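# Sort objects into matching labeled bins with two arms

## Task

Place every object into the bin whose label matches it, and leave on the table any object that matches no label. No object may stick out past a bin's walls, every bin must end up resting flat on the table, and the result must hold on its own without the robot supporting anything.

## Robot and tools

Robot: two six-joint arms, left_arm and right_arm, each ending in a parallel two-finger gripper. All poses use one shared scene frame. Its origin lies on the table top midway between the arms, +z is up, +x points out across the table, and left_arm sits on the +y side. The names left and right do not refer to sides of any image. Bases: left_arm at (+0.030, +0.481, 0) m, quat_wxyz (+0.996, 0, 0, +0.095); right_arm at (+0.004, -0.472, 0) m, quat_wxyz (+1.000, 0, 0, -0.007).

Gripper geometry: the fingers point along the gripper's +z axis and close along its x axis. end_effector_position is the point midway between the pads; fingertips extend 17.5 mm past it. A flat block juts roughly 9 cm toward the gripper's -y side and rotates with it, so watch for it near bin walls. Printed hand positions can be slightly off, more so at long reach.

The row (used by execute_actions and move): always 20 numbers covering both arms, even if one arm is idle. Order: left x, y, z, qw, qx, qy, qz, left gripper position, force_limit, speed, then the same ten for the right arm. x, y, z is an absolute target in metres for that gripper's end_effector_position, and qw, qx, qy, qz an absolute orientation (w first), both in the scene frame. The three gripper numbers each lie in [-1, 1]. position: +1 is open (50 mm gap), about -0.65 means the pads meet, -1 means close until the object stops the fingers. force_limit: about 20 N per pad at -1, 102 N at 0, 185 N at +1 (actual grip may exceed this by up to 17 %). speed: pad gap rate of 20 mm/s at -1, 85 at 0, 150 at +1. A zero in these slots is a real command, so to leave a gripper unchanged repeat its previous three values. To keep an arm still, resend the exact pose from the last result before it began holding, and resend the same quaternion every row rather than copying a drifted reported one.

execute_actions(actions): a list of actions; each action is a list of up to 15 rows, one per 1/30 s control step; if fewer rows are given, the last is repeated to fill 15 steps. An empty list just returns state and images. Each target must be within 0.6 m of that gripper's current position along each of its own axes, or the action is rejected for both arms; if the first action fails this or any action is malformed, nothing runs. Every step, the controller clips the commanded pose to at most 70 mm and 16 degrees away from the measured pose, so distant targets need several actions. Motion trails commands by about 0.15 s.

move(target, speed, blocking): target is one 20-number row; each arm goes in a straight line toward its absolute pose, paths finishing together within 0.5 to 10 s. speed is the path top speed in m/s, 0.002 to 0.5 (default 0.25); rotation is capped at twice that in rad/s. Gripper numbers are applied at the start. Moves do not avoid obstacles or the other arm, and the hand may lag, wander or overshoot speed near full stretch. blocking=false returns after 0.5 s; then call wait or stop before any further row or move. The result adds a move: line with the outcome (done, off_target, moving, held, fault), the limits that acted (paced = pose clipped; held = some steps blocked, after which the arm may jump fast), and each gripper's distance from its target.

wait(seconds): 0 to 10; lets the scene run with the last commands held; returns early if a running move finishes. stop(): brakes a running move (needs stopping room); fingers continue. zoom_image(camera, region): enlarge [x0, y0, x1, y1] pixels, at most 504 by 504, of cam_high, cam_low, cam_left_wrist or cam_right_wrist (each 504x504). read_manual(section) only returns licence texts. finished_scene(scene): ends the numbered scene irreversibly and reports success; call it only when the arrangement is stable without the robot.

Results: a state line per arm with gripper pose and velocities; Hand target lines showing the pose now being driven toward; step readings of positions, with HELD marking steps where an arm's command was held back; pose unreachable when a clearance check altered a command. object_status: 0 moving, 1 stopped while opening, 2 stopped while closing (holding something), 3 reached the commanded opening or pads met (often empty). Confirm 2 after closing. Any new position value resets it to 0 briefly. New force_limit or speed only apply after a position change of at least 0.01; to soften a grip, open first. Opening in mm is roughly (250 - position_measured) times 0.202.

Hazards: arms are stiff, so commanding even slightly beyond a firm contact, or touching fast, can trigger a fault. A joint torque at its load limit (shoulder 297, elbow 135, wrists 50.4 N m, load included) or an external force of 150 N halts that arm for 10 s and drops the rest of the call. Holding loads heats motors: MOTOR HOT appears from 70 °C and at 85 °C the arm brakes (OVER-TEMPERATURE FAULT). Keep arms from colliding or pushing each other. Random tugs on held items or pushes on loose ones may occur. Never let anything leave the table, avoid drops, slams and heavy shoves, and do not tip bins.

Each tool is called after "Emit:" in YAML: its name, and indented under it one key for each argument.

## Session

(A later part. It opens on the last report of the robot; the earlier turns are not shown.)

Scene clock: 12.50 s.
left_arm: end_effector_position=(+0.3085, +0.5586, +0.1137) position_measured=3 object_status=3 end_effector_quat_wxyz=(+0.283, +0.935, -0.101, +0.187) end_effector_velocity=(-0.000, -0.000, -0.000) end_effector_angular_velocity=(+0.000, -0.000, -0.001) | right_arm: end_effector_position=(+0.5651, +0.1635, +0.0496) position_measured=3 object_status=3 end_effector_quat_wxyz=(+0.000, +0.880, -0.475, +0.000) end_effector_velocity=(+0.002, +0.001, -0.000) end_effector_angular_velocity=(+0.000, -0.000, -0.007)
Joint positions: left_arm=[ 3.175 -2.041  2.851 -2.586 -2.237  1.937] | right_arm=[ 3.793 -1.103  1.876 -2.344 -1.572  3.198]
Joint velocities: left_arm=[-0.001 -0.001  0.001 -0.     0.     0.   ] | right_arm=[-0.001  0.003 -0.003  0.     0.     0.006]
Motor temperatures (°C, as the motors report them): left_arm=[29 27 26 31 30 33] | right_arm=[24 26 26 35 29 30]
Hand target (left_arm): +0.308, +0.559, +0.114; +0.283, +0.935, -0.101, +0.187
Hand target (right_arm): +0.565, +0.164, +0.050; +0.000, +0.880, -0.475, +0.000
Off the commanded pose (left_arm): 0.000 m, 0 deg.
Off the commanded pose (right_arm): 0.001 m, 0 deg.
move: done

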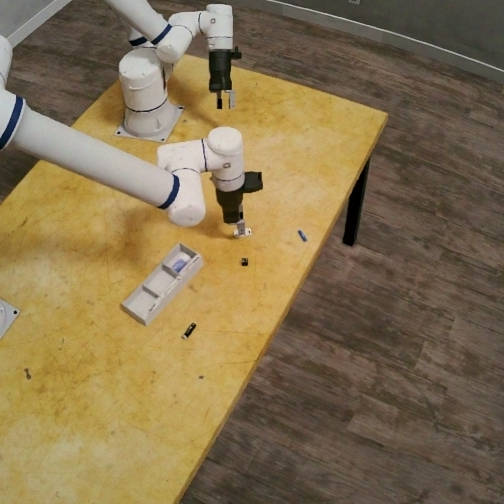

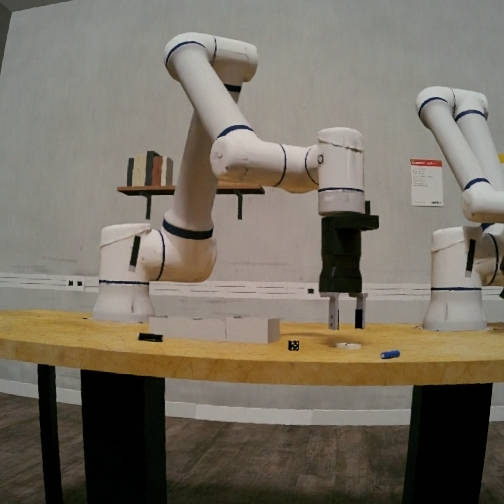

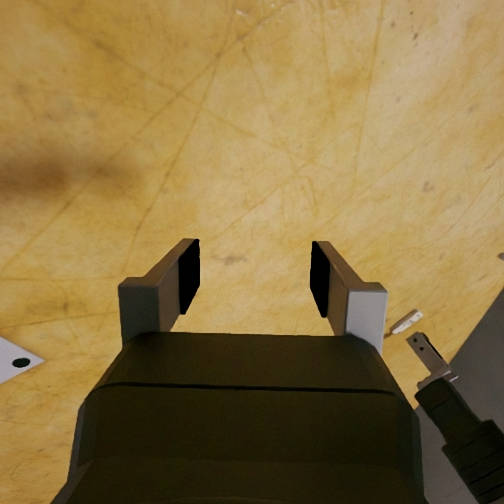

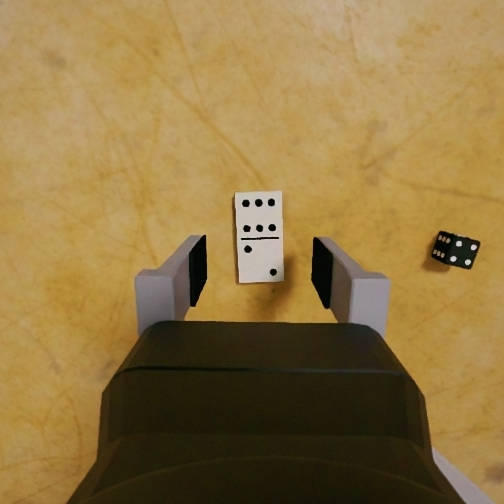

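Emit:
move:
  target: [0.3085,0.5586,0.1137,0.283,0.935,-0.101,0.187,1,0,0,0.569,0.166,0.019,0,0.891,-0.454,0,0.5,-0.6,0]
  speed: 0.08

Emit:
execute_actions:
  actions:
    - [[0.3085,0.5586,0.1137,0.283,0.935,-0.101,0.187,1,0,0,0.569,0.166,0.019,0,0.891,-0.454,0,-1,-0.6,0]]

Emit:
move:
  target: [0.3085,0.5586,0.1137,0.283,0.935,-0.101,0.187,1,0,0,0.585,0.166,0.12,0,0.95,-0.312,0,-1,-0.6,0]
  speed: 0.4

Emit:
zoom_image:
  camera: "cam_right_wrist"
  region: [280, 0, 504, 160]

Emit:
move:
  target: [0.3085,0.5586,0.1137,0.283,0.935,-0.101,0.187,1,0,0,0.437,-0.177,0.09,0,0.997,-0.082,0,-1,-0.6,0]
  speed: 0.45

Scene clock: 13.90 s.
left_arm: end_effector_position=(+0.3085, +0.5586, +0.1137) position_measured=3 object_status=3 end_effector_quat_wxyz=(+0.283, +0.935, -0.101, +0.187) end_effector_velocity=(+0.000, -0.000, +0.000) end_effector_angular_velocity=(+0.000, -0.001, -0.000) | right_arm: end_effector_position=(+0.5689, +0.1659, +0.0192) position_measured=78 object_status=3 end_effector_quat_wxyz=(-0.000, +0.891, -0.454, +0.000) end_effector_velocity=(-0.000, +0.001, -0.001) end_effector_angular_velocity=(+0.003, +0.001, +0.005)
Joint positions: left_arm=[ 3.175 -2.041  2.851 -2.586 -2.237  1.937] | right_arm=[ 3.791 -1.061  1.88  -2.39  -1.571  3.15 ]
Joint velocities: left_arm=[-0.    -0.001 -0.     0.    -0.    -0.   ] | right_arm=[ 0.     0.002 -0.    -0.003  0.002 -0.005]
Motor temperatures (°C, as the motors report them): left_arm=[29 27 26 31 30 33] | right_arm=[24 26 26 35 29 30]
Hand target (left_arm): +0.308, +0.559, +0.114; +0.283, +0.935, -0.101, +0.187
Hand target (right_arm): +0.569, +0.166, +0.019; -0.000, +0.891, -0.454, -0.000
Off the commanded pose (left_arm): 0.000 m, 0 deg.
Off the commanded pose (right_arm): 0.000 m, 0 deg.
move: done

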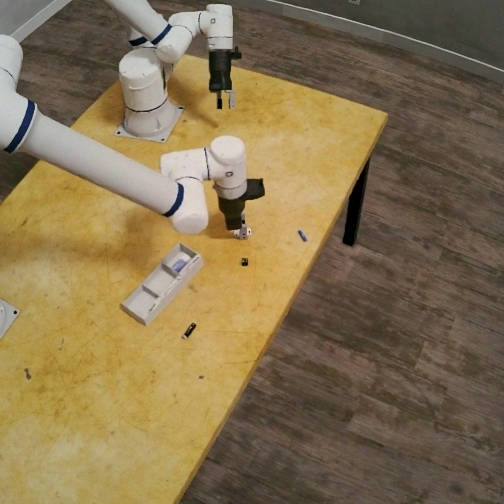

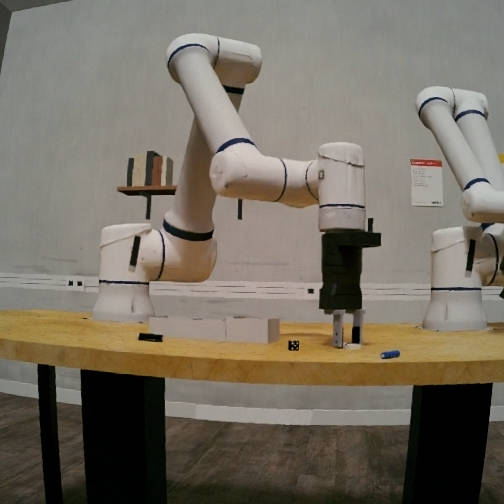

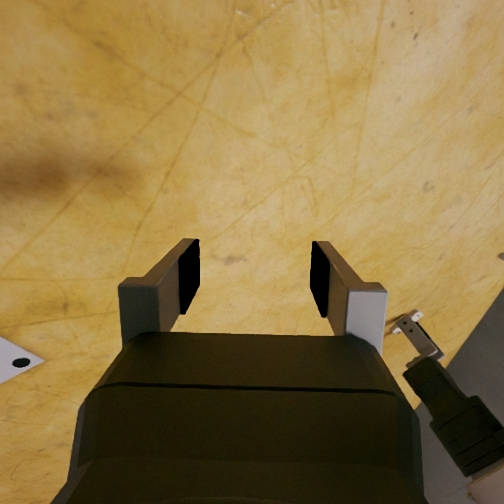

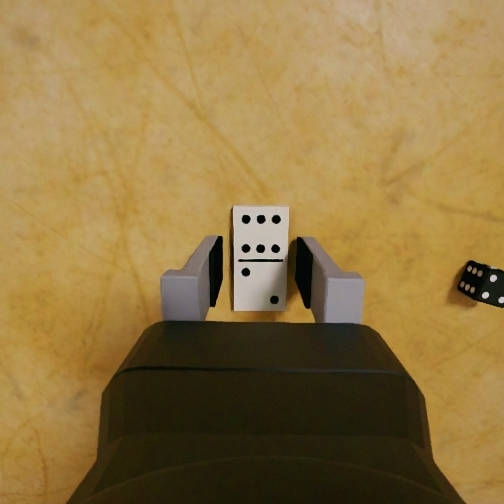

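Scene clock: 14.40 s.
left_arm: end_effector_position=(+0.3085, +0.5586, +0.1137) position_measured=3 object_status=3 end_effector_quat_wxyz=(+0.283, +0.935, -0.101, +0.187) end_effector_velocity=(-0.000, +0.000, -0.000) end_effector_angular_velocity=(+0.000, -0.000, +0.000) | right_arm: end_effector_position=(+0.5689, +0.1659, +0.0189) position_measured=138 object_status=2 end_effector_quat_wxyz=(+0.000, +0.891, -0.454, -0.000) end_effector_velocity=(+0.001, -0.001, -0.000) end_effector_angular_velocity=(-0.001, -0.001, -0.000)
Joint positions: left_arm=[ 3.175 -2.041  2.851 -2.586 -2.237  1.937] | right_arm=[ 3.791 -1.06   1.88  -2.39  -1.571  3.149]
Joint velocities: left_arm=[ 0. -0.  0. -0.  0.  0.] | right_arm=[-0.001  0.001 -0.001  0.    -0.001 -0.001]
Motor temperatures (°C, as the motors report them): left_arm=[29 27 26 31 30 33] | right_arm=[24 26 26 35 29 30]
Hand target (left_arm): +0.308, +0.559, +0.114; +0.283, +0.935, -0.101, +0.187
Hand target (right_arm): +0.569, +0.166, +0.019; -0.000, +0.891, -0.454, -0.000
Off the commanded pose (left_arm): 0.000 m, 0 deg.
Off the commanded pose (right_arm): 0.000 m, 0 deg.
Step readings (end_effector_position):
0: left_arm (+0.3085, +0.5586, +0.1137) | right_arm (+0.5689, +0.1659, +0.0192)
1: left_arm (+0.3085, +0.5586, +0.1137) | right_arm (+0.5689, +0.1659, +0.0192)
2: left_arm (+0.3085, +0.5586, +0.1137) | right_arm (+0.5689, +0.1659, +0.0191)
4: left_arm (+0.3085, +0.5586, +0.1137) | right_arm (+0.5689, +0.1659, +0.0190)
8: left_arm (+0.3085, +0.5586, +0.1137) | right_arm (+0.5689, +0.1659, +0.0190)
15: end_effector_position above

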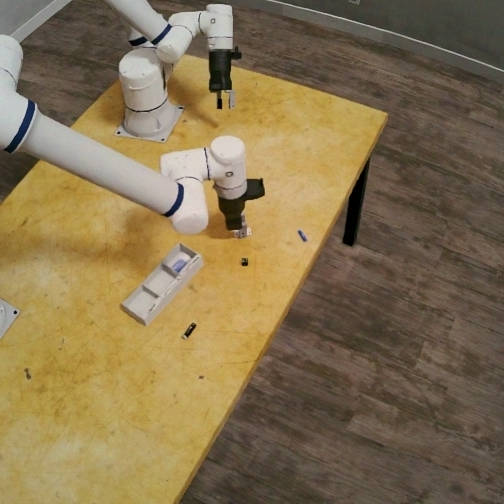

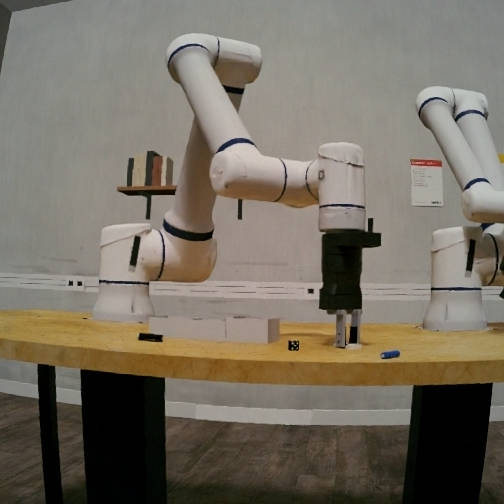

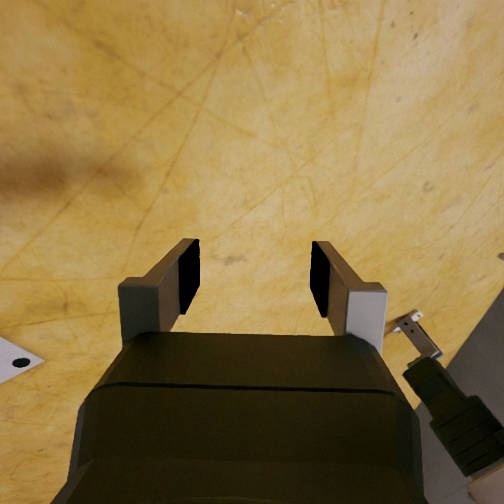

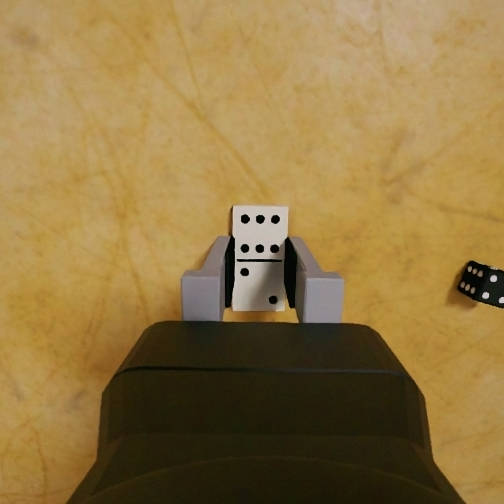

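Scene clock: 15.40 s.
left_arm: end_effector_position=(+0.3085, +0.5586, +0.1137) position_measured=3 object_status=3 end_effector_quat_wxyz=(+0.283, +0.935, -0.101, +0.187) end_effector_velocity=(+0.000, +0.000, -0.000) end_effector_angular_velocity=(+0.001, +0.000, -0.000) | right_arm: end_effector_position=(+0.5852, +0.1662, +0.1197) position_measured=138 object_status=2 end_effector_quat_wxyz=(-0.000, +0.950, -0.312, -0.000) end_effector_velocity=(+0.001, -0.001, +0.001) end_effector_angular_velocity=(+0.000, +0.001, +0.004)
Joint positions: left_arm=[ 3.175 -2.041  2.851 -2.586 -2.237  1.937] | right_arm=[ 3.77  -1.161  1.807 -2.217 -1.571  2.821]
Joint velocities: left_arm=[-0.001 -0.    -0.    -0.     0.001 -0.   ] | right_arm=[-0.002 -0.001 -0.001  0.003  0.001 -0.006]
Motor temperatures (°C, as the motors report them): left_arm=[29 27 26 31 30 33] | right_arm=[24 26 26 35 29 30]
Hand target (left_arm): +0.308, +0.559, +0.114; +0.283, +0.935, -0.101, +0.187
Hand target (right_arm): +0.585, +0.166, +0.120; -0.000, +0.950, -0.312, -0.000
Off the commanded pose (left_arm): 0.000 m, 0 deg.
Off the commanded pose (right_arm): 0.000 m, 0 deg.
move: done

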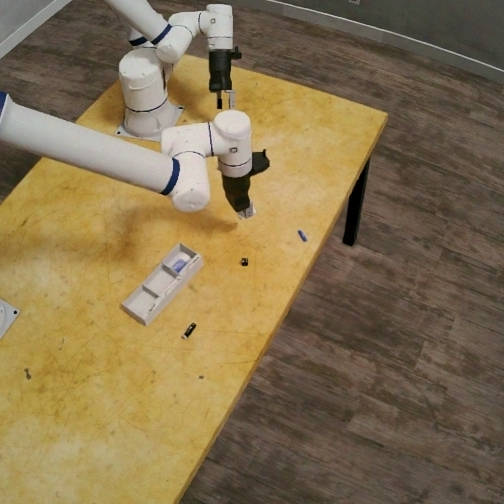

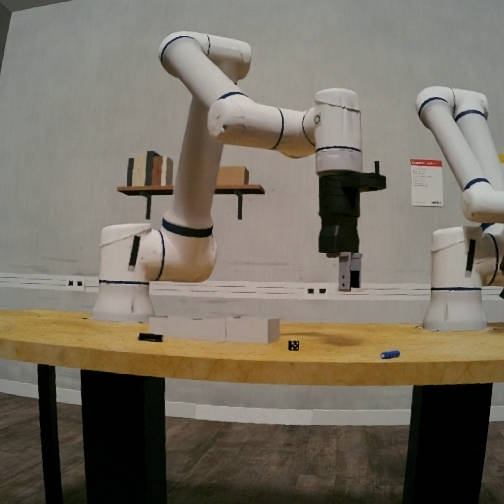

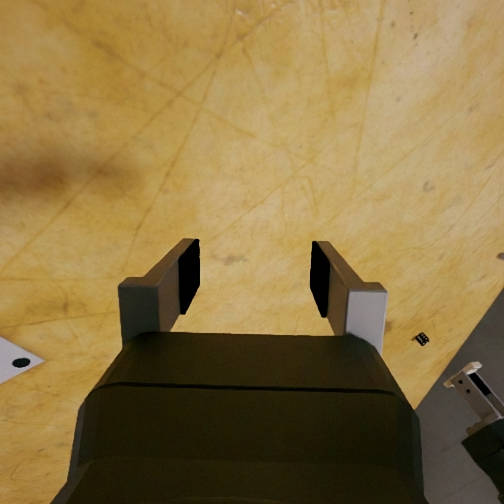

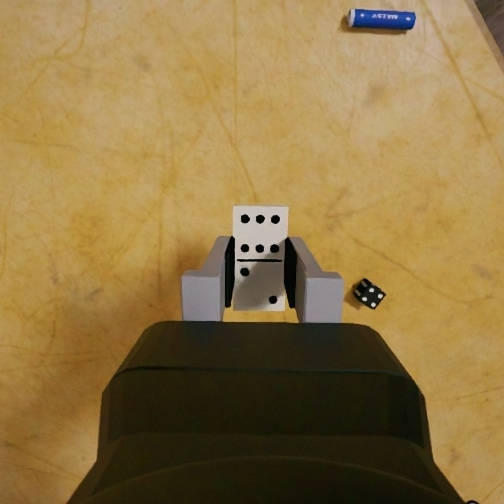

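Region (280, 0, 504, 160) of cam_right_wrist's 504x504 image, scaled by 2.250, with more detail than that image has; it fills the top 360 rows of this view, and the rest is white.

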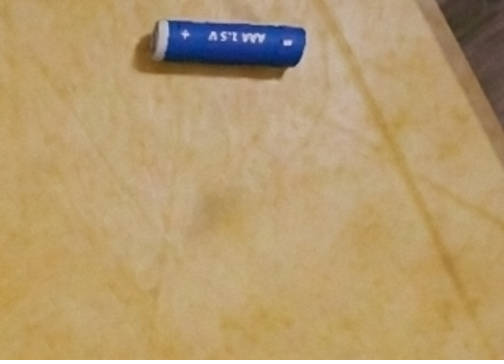

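Scene clock: 16.93 s.
left_arm: end_effector_position=(+0.3085, +0.5586, +0.1137) position_measured=3 object_status=3 end_effector_quat_wxyz=(+0.283, +0.935, -0.101, +0.187) end_effector_velocity=(+0.000, -0.000, +0.000) end_effector_angular_velocity=(+0.000, -0.002, -0.001) | right_arm: end_effector_position=(+0.4364, -0.1762, +0.0908) position_measured=138 object_status=2 end_effector_quat_wxyz=(-0.001, +0.997, -0.082, -0.001) end_effector_velocity=(-0.001, -0.002, +0.000) end_effector_angular_velocity=(+0.002, +0.002, +0.002)
Joint positions: left_arm=[ 3.175 -2.041  2.851 -2.586 -2.237  1.937] | right_arm=[ 3.36  -1.614  2.449 -2.405 -1.569  1.94 ]
Joint velocities: left_arm=[-0.    -0.001  0.    -0.001 -0.     0.   ] | right_arm=[-0.005 -0.004  0.003  0.002  0.002 -0.007]
Motor temperatures (°C, as the motors report them): left_arm=[29 27 26 31 30 33] | right_arm=[24 26 26 35 29 30]
Hand target (left_arm): +0.308, +0.559, +0.114; +0.283, +0.935, -0.101, +0.187
Hand target (right_arm): +0.436, -0.176, +0.091; -0.001, +0.997, -0.082, -0.001
Off the commanded pose (left_arm): 0.000 m, 0 deg.
Off the commanded pose (right_arm): 0.001 m, 0 deg.
move: done

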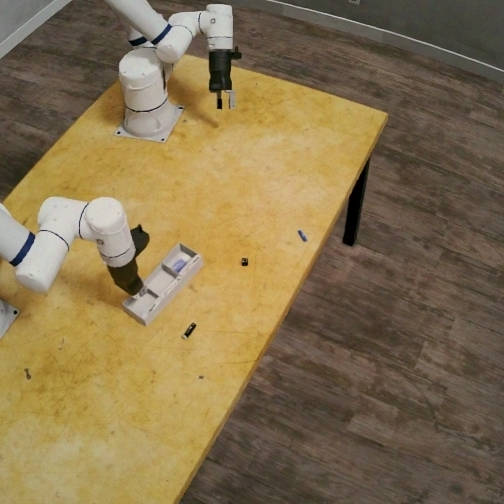

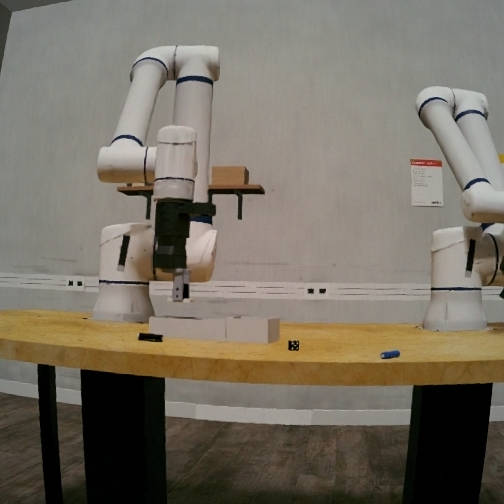

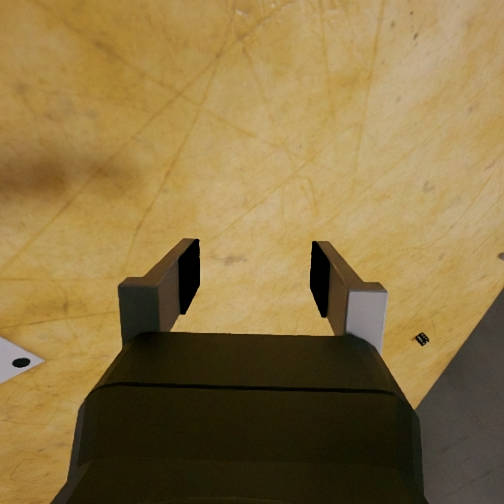

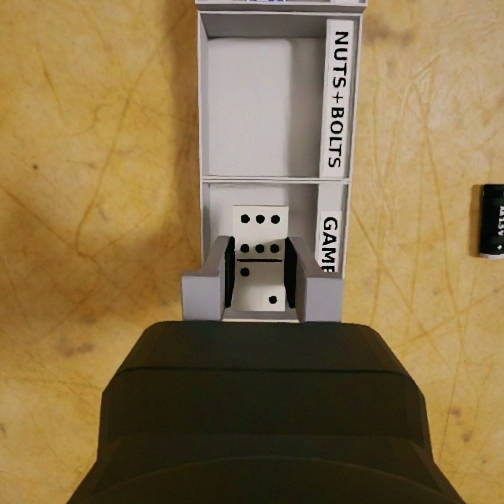

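Emit:
move:
  target: [0.3085,0.5586,0.1137,0.283,0.935,-0.101,0.187,1,0,0,0.437,-0.179,0.026,0,0.997,-0.082,0,-1,-0.6,0]
  speed: 0.15

Emit:
execute_actions:
  actions:
    - [[0.3085,0.5586,0.1137,0.283,0.935,-0.101,0.187,1,0,0,0.437,-0.179,0.026,0,0.997,-0.082,0,0.3,-0.6,0]]

Emit:
move:
  target: [0.3085,0.5586,0.1137,0.283,0.935,-0.101,0.187,1,0,0,0.437,-0.179,0.11,0,0.997,-0.082,0,0.3,-0.6,0]

Emit:
move:
  target: [0.3085,0.5586,0.1137,0.283,0.935,-0.101,0.187,1,0,0,0.623,0.076,0.05,0,0.983,0.182,0,0.7,-0.6,0]
  speed: 0.45

Emit:
zoom_image:
  camera: "cam_high"
  region: [0, 320, 230, 420]

Scene clock: 18.20 s.
left_arm: end_effector_position=(+0.3085, +0.5586, +0.1137) position_measured=3 object_status=3 end_effector_quat_wxyz=(+0.283, +0.935, -0.101, +0.187) end_effector_velocity=(-0.000, +0.000, +0.000) end_effector_angular_velocity=(-0.000, -0.001, +0.002) | right_arm: end_effector_position=(+0.4367, -0.1790, +0.0264) position_measured=138 object_status=2 end_effector_quat_wxyz=(-0.000, +0.997, -0.082, -0.000) end_effector_velocity=(+0.002, +0.000, -0.000) end_effector_angular_velocity=(-0.000, -0.003, -0.000)
Joint positions: left_arm=[ 3.175 -2.041  2.851 -2.586 -2.237  1.937] | right_arm=[ 3.355 -1.481  2.499 -2.588 -1.571  1.935]
Joint velocities: left_arm=[ 0.002 -0.001 -0.     0.    -0.    -0.   ] | right_arm=[-0.     0.003 -0.001 -0.004 -0.001  0.   ]
Motor temperatures (°C, as the motors report them): left_arm=[29 27 26 31 30 33] | right_arm=[24 26 26 35 29 30]
Hand target (left_arm): +0.308, +0.559, +0.114; +0.283, +0.935, -0.101, +0.187
Hand target (right_arm): +0.437, -0.179, +0.026; -0.000, +0.997, -0.082, -0.000
Off the commanded pose (left_arm): 0.000 m, 0 deg.
Off the commanded pose (right_arm): 0.000 m, 0 deg.
move: done

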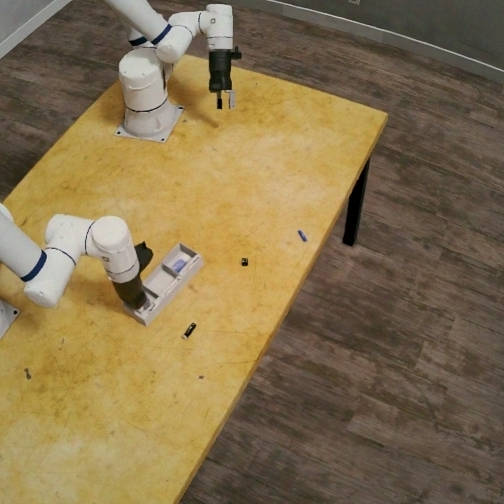

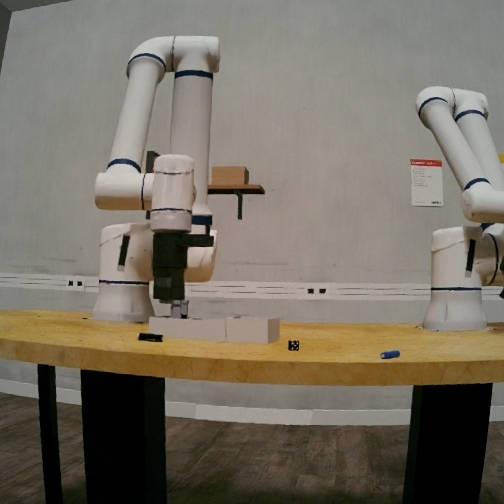

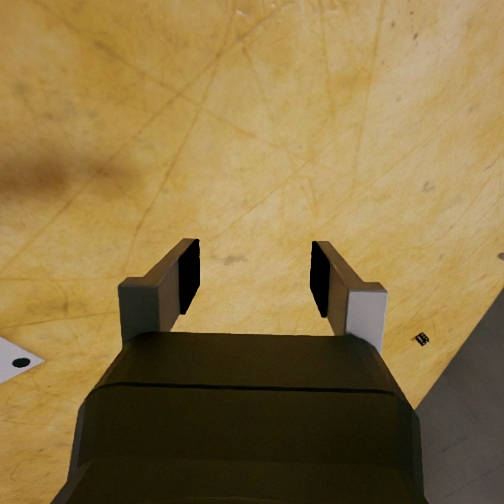

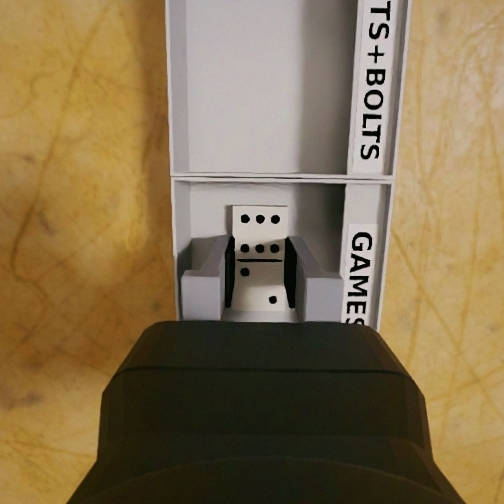

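Scene clock: 18.70 s.
left_arm: end_effector_position=(+0.3085, +0.5586, +0.1137) position_measured=3 object_status=3 end_effector_quat_wxyz=(+0.283, +0.935, -0.101, +0.187) end_effector_velocity=(+0.000, -0.000, -0.000) end_effector_angular_velocity=(+0.001, +0.001, -0.001) | right_arm: end_effector_position=(+0.4368, -0.1790, +0.0259) position_measured=107 object_status=3 end_effector_quat_wxyz=(+0.000, +0.997, -0.082, -0.000) end_effector_velocity=(+0.001, -0.000, -0.000) end_effector_angular_velocity=(-0.001, +0.000, -0.002)
Joint positions: left_arm=[ 3.175 -2.041  2.851 -2.586 -2.237  1.937] | right_arm=[ 3.355 -1.48   2.499 -2.589 -1.571  1.935]
Joint velocities: left_arm=[-0.001  0.001 -0.     0.     0.001  0.   ] | right_arm=[-0.001  0.001 -0.001 -0.    -0.001  0.001]
Motor temperatures (°C, as the motors report them): left_arm=[29 27 26 31 30 33] | right_arm=[24 26 26 35 29 30]
Hand target (left_arm): +0.308, +0.559, +0.114; +0.283, +0.935, -0.101, +0.187
Hand target (right_arm): +0.437, -0.179, +0.026; -0.000, +0.997, -0.082, +0.000
Off the commanded pose (left_arm): 0.000 m, 0 deg.
Off the commanded pose (right_arm): 0.000 m, 0 deg.
Step readings (end_effector_position):
0: left_arm (+0.3085, +0.5586, +0.1137) | right_arm (+0.4367, -0.1790, +0.0264)
1: left_arm (+0.3085, +0.5586, +0.1137) | right_arm (+0.4368, -0.1790, +0.0263)
2: left_arm (+0.3085, +0.5586, +0.1137) | right_arm (+0.4368, -0.1790, +0.0262)
4: left_arm (+0.3085, +0.5586, +0.1137) | right_arm (+0.4368, -0.1790, +0.0260)
8: left_arm (+0.3085, +0.5586, +0.1137) | right_arm (+0.4368, -0.1790, +0.0259)
15: end_effector_position above

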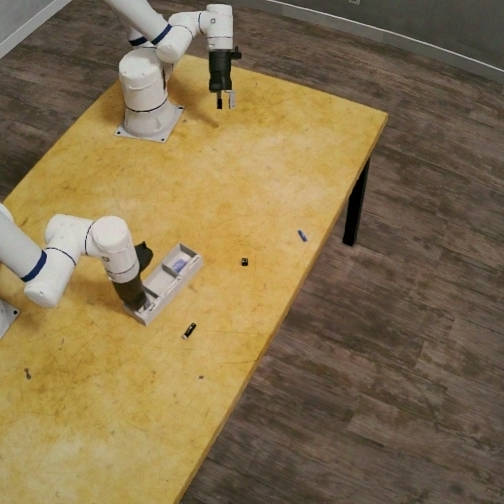

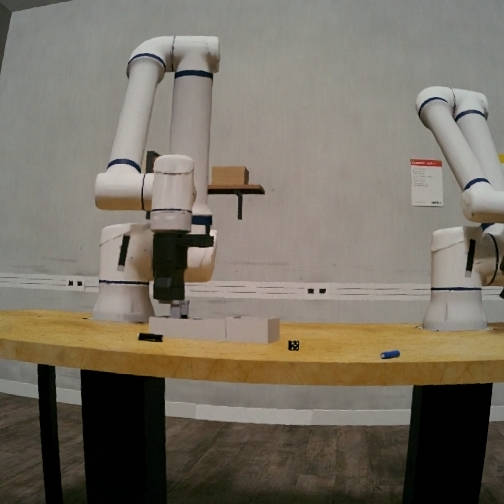

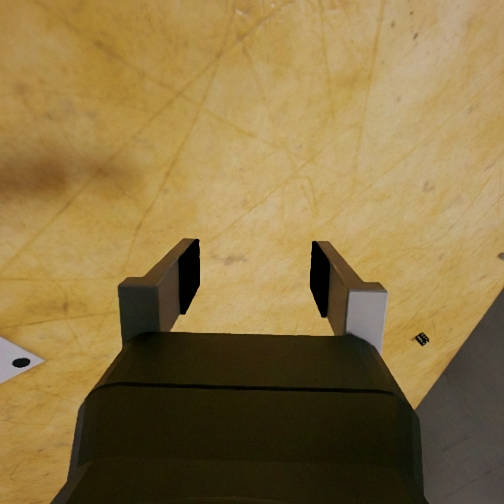

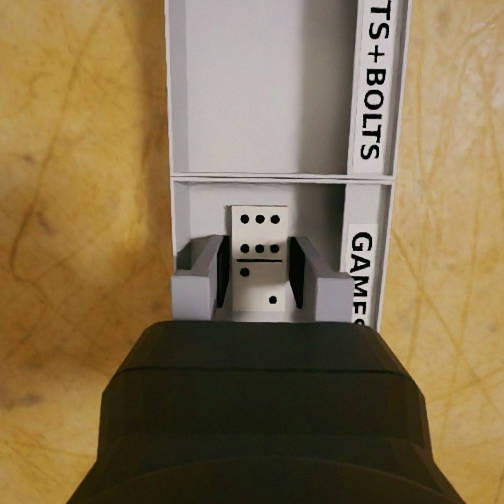

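Scene clock: 19.63 s.
left_arm: end_effector_position=(+0.3085, +0.5586, +0.1137) position_measured=3 object_status=3 end_effector_quat_wxyz=(+0.283, +0.935, -0.101, +0.187) end_effector_velocity=(-0.000, -0.000, -0.000) end_effector_angular_velocity=(+0.000, -0.000, -0.001) | right_arm: end_effector_position=(+0.4373, -0.1789, +0.1096) position_measured=107 object_status=3 end_effector_quat_wxyz=(-0.000, +0.997, -0.082, +0.000) end_effector_velocity=(-0.000, +0.000, +0.002) end_effector_angular_velocity=(+0.001, +0.000, -0.002)
Joint positions: left_arm=[ 3.175 -2.041  2.851 -2.586 -2.237  1.937] | right_arm=[ 3.355 -1.65   2.434 -2.355 -1.571  1.935]
Joint velocities: left_arm=[-0.001 -0.     0.    -0.     0.     0.   ] | right_arm=[-0.    -0.004 -0.001  0.006  0.001  0.001]
Motor temperatures (°C, as the motors report them): left_arm=[29 27 26 31 30 33] | right_arm=[24 26 26 35 29 30]
Hand target (left_arm): +0.308, +0.559, +0.114; +0.283, +0.935, -0.101, +0.187
Hand target (right_arm): +0.437, -0.179, +0.110; -0.000, +0.997, -0.082, +0.000
Off the commanded pose (left_arm): 0.000 m, 0 deg.
Off the commanded pose (right_arm): 0.001 m, 0 deg.
move: done

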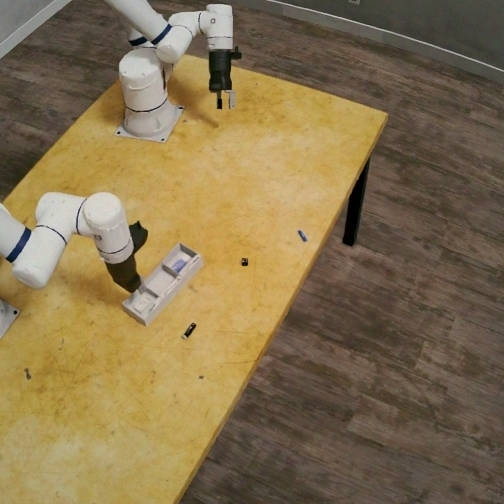

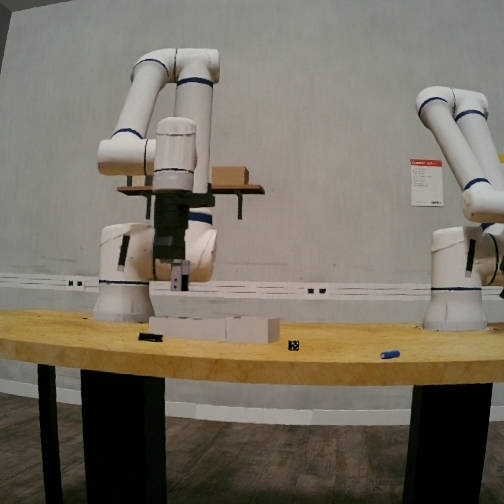

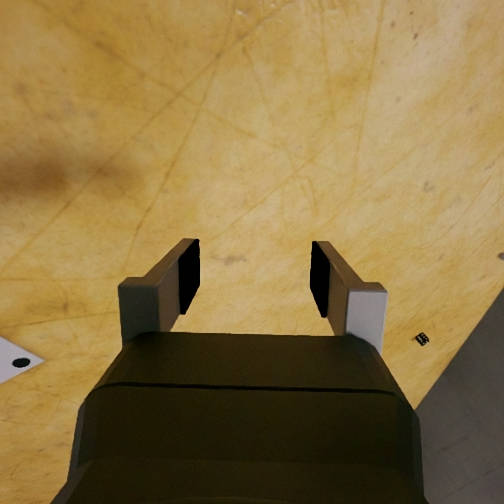

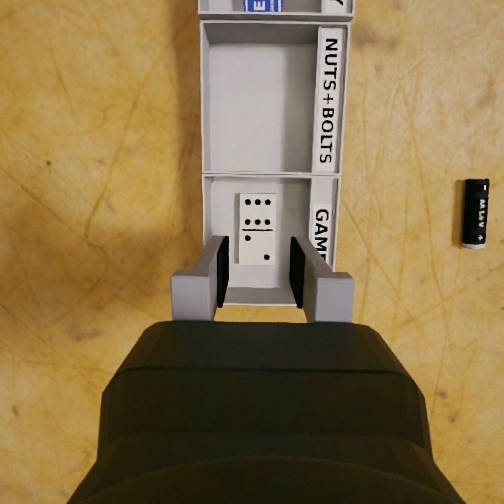

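Scene clock: 21.03 s.
left_arm: end_effector_position=(+0.3085, +0.5586, +0.1137) position_measured=3 object_status=3 end_effector_quat_wxyz=(+0.283, +0.935, -0.101, +0.187) end_effector_velocity=(+0.000, +0.000, -0.000) end_effector_angular_velocity=(-0.000, +0.001, +0.000) | right_arm: end_effector_position=(+0.6231, +0.0752, +0.0495) position_measured=48 object_status=3 end_effector_quat_wxyz=(+0.001, +0.983, +0.182, +0.000) end_effector_velocity=(+0.002, +0.001, +0.000) end_effector_angular_velocity=(+0.000, +0.000, -0.000)
Joint positions: left_arm=[ 3.175 -2.041  2.851 -2.586 -2.237  1.937] | right_arm=[ 3.631 -1.11   1.888 -2.349 -1.572  1.681]
Joint velocities: left_arm=[ 0.001  0.001 -0.001  0.    -0.     0.   ] | right_arm=[-0.     0.002 -0.004  0.002  0.     0.   ]
Motor temperatures (°C, as the motors report them): left_arm=[29 27 26 31 30 33] | right_arm=[24 26 26 35 29 30]
Hand target (left_arm): +0.308, +0.559, +0.114; +0.283, +0.935, -0.101, +0.187
Hand target (right_arm): +0.623, +0.075, +0.049; +0.001, +0.983, +0.182, +0.000
Off the commanded pose (left_arm): 0.000 m, 0 deg.
Off the commanded pose (right_arm): 0.001 m, 0 deg.
move: done

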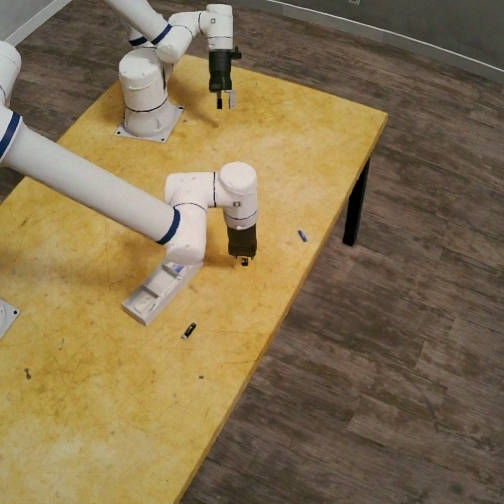

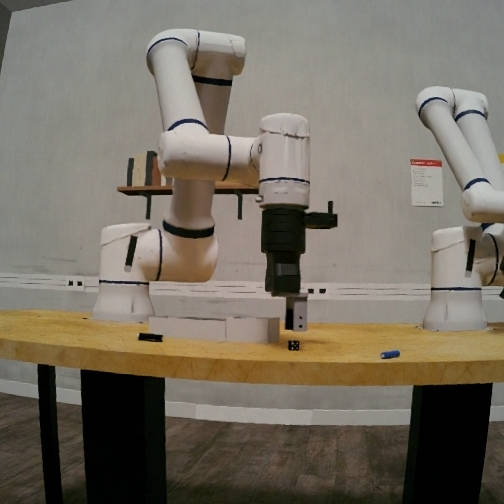

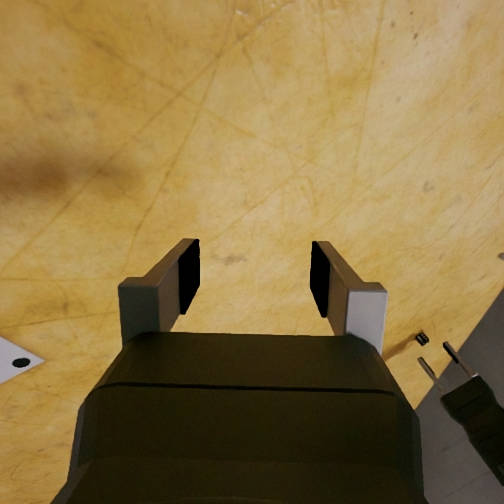

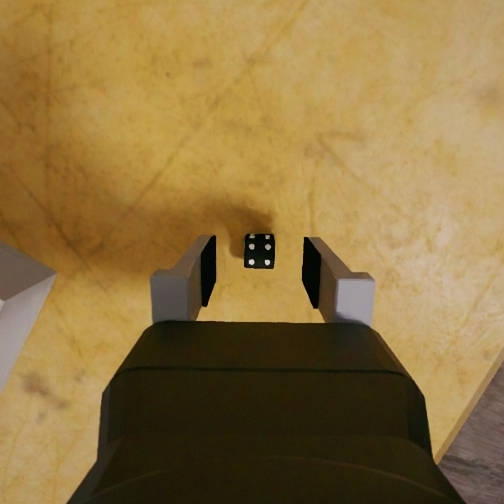

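Region (0, 320, 230, 420) of cam_high's 504x504 image, scaled by 2.191, with more detail than that image has; it fills the top 219 rows of this view, and the rest is white.

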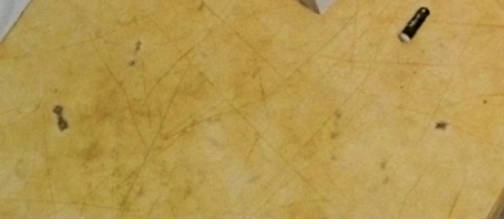

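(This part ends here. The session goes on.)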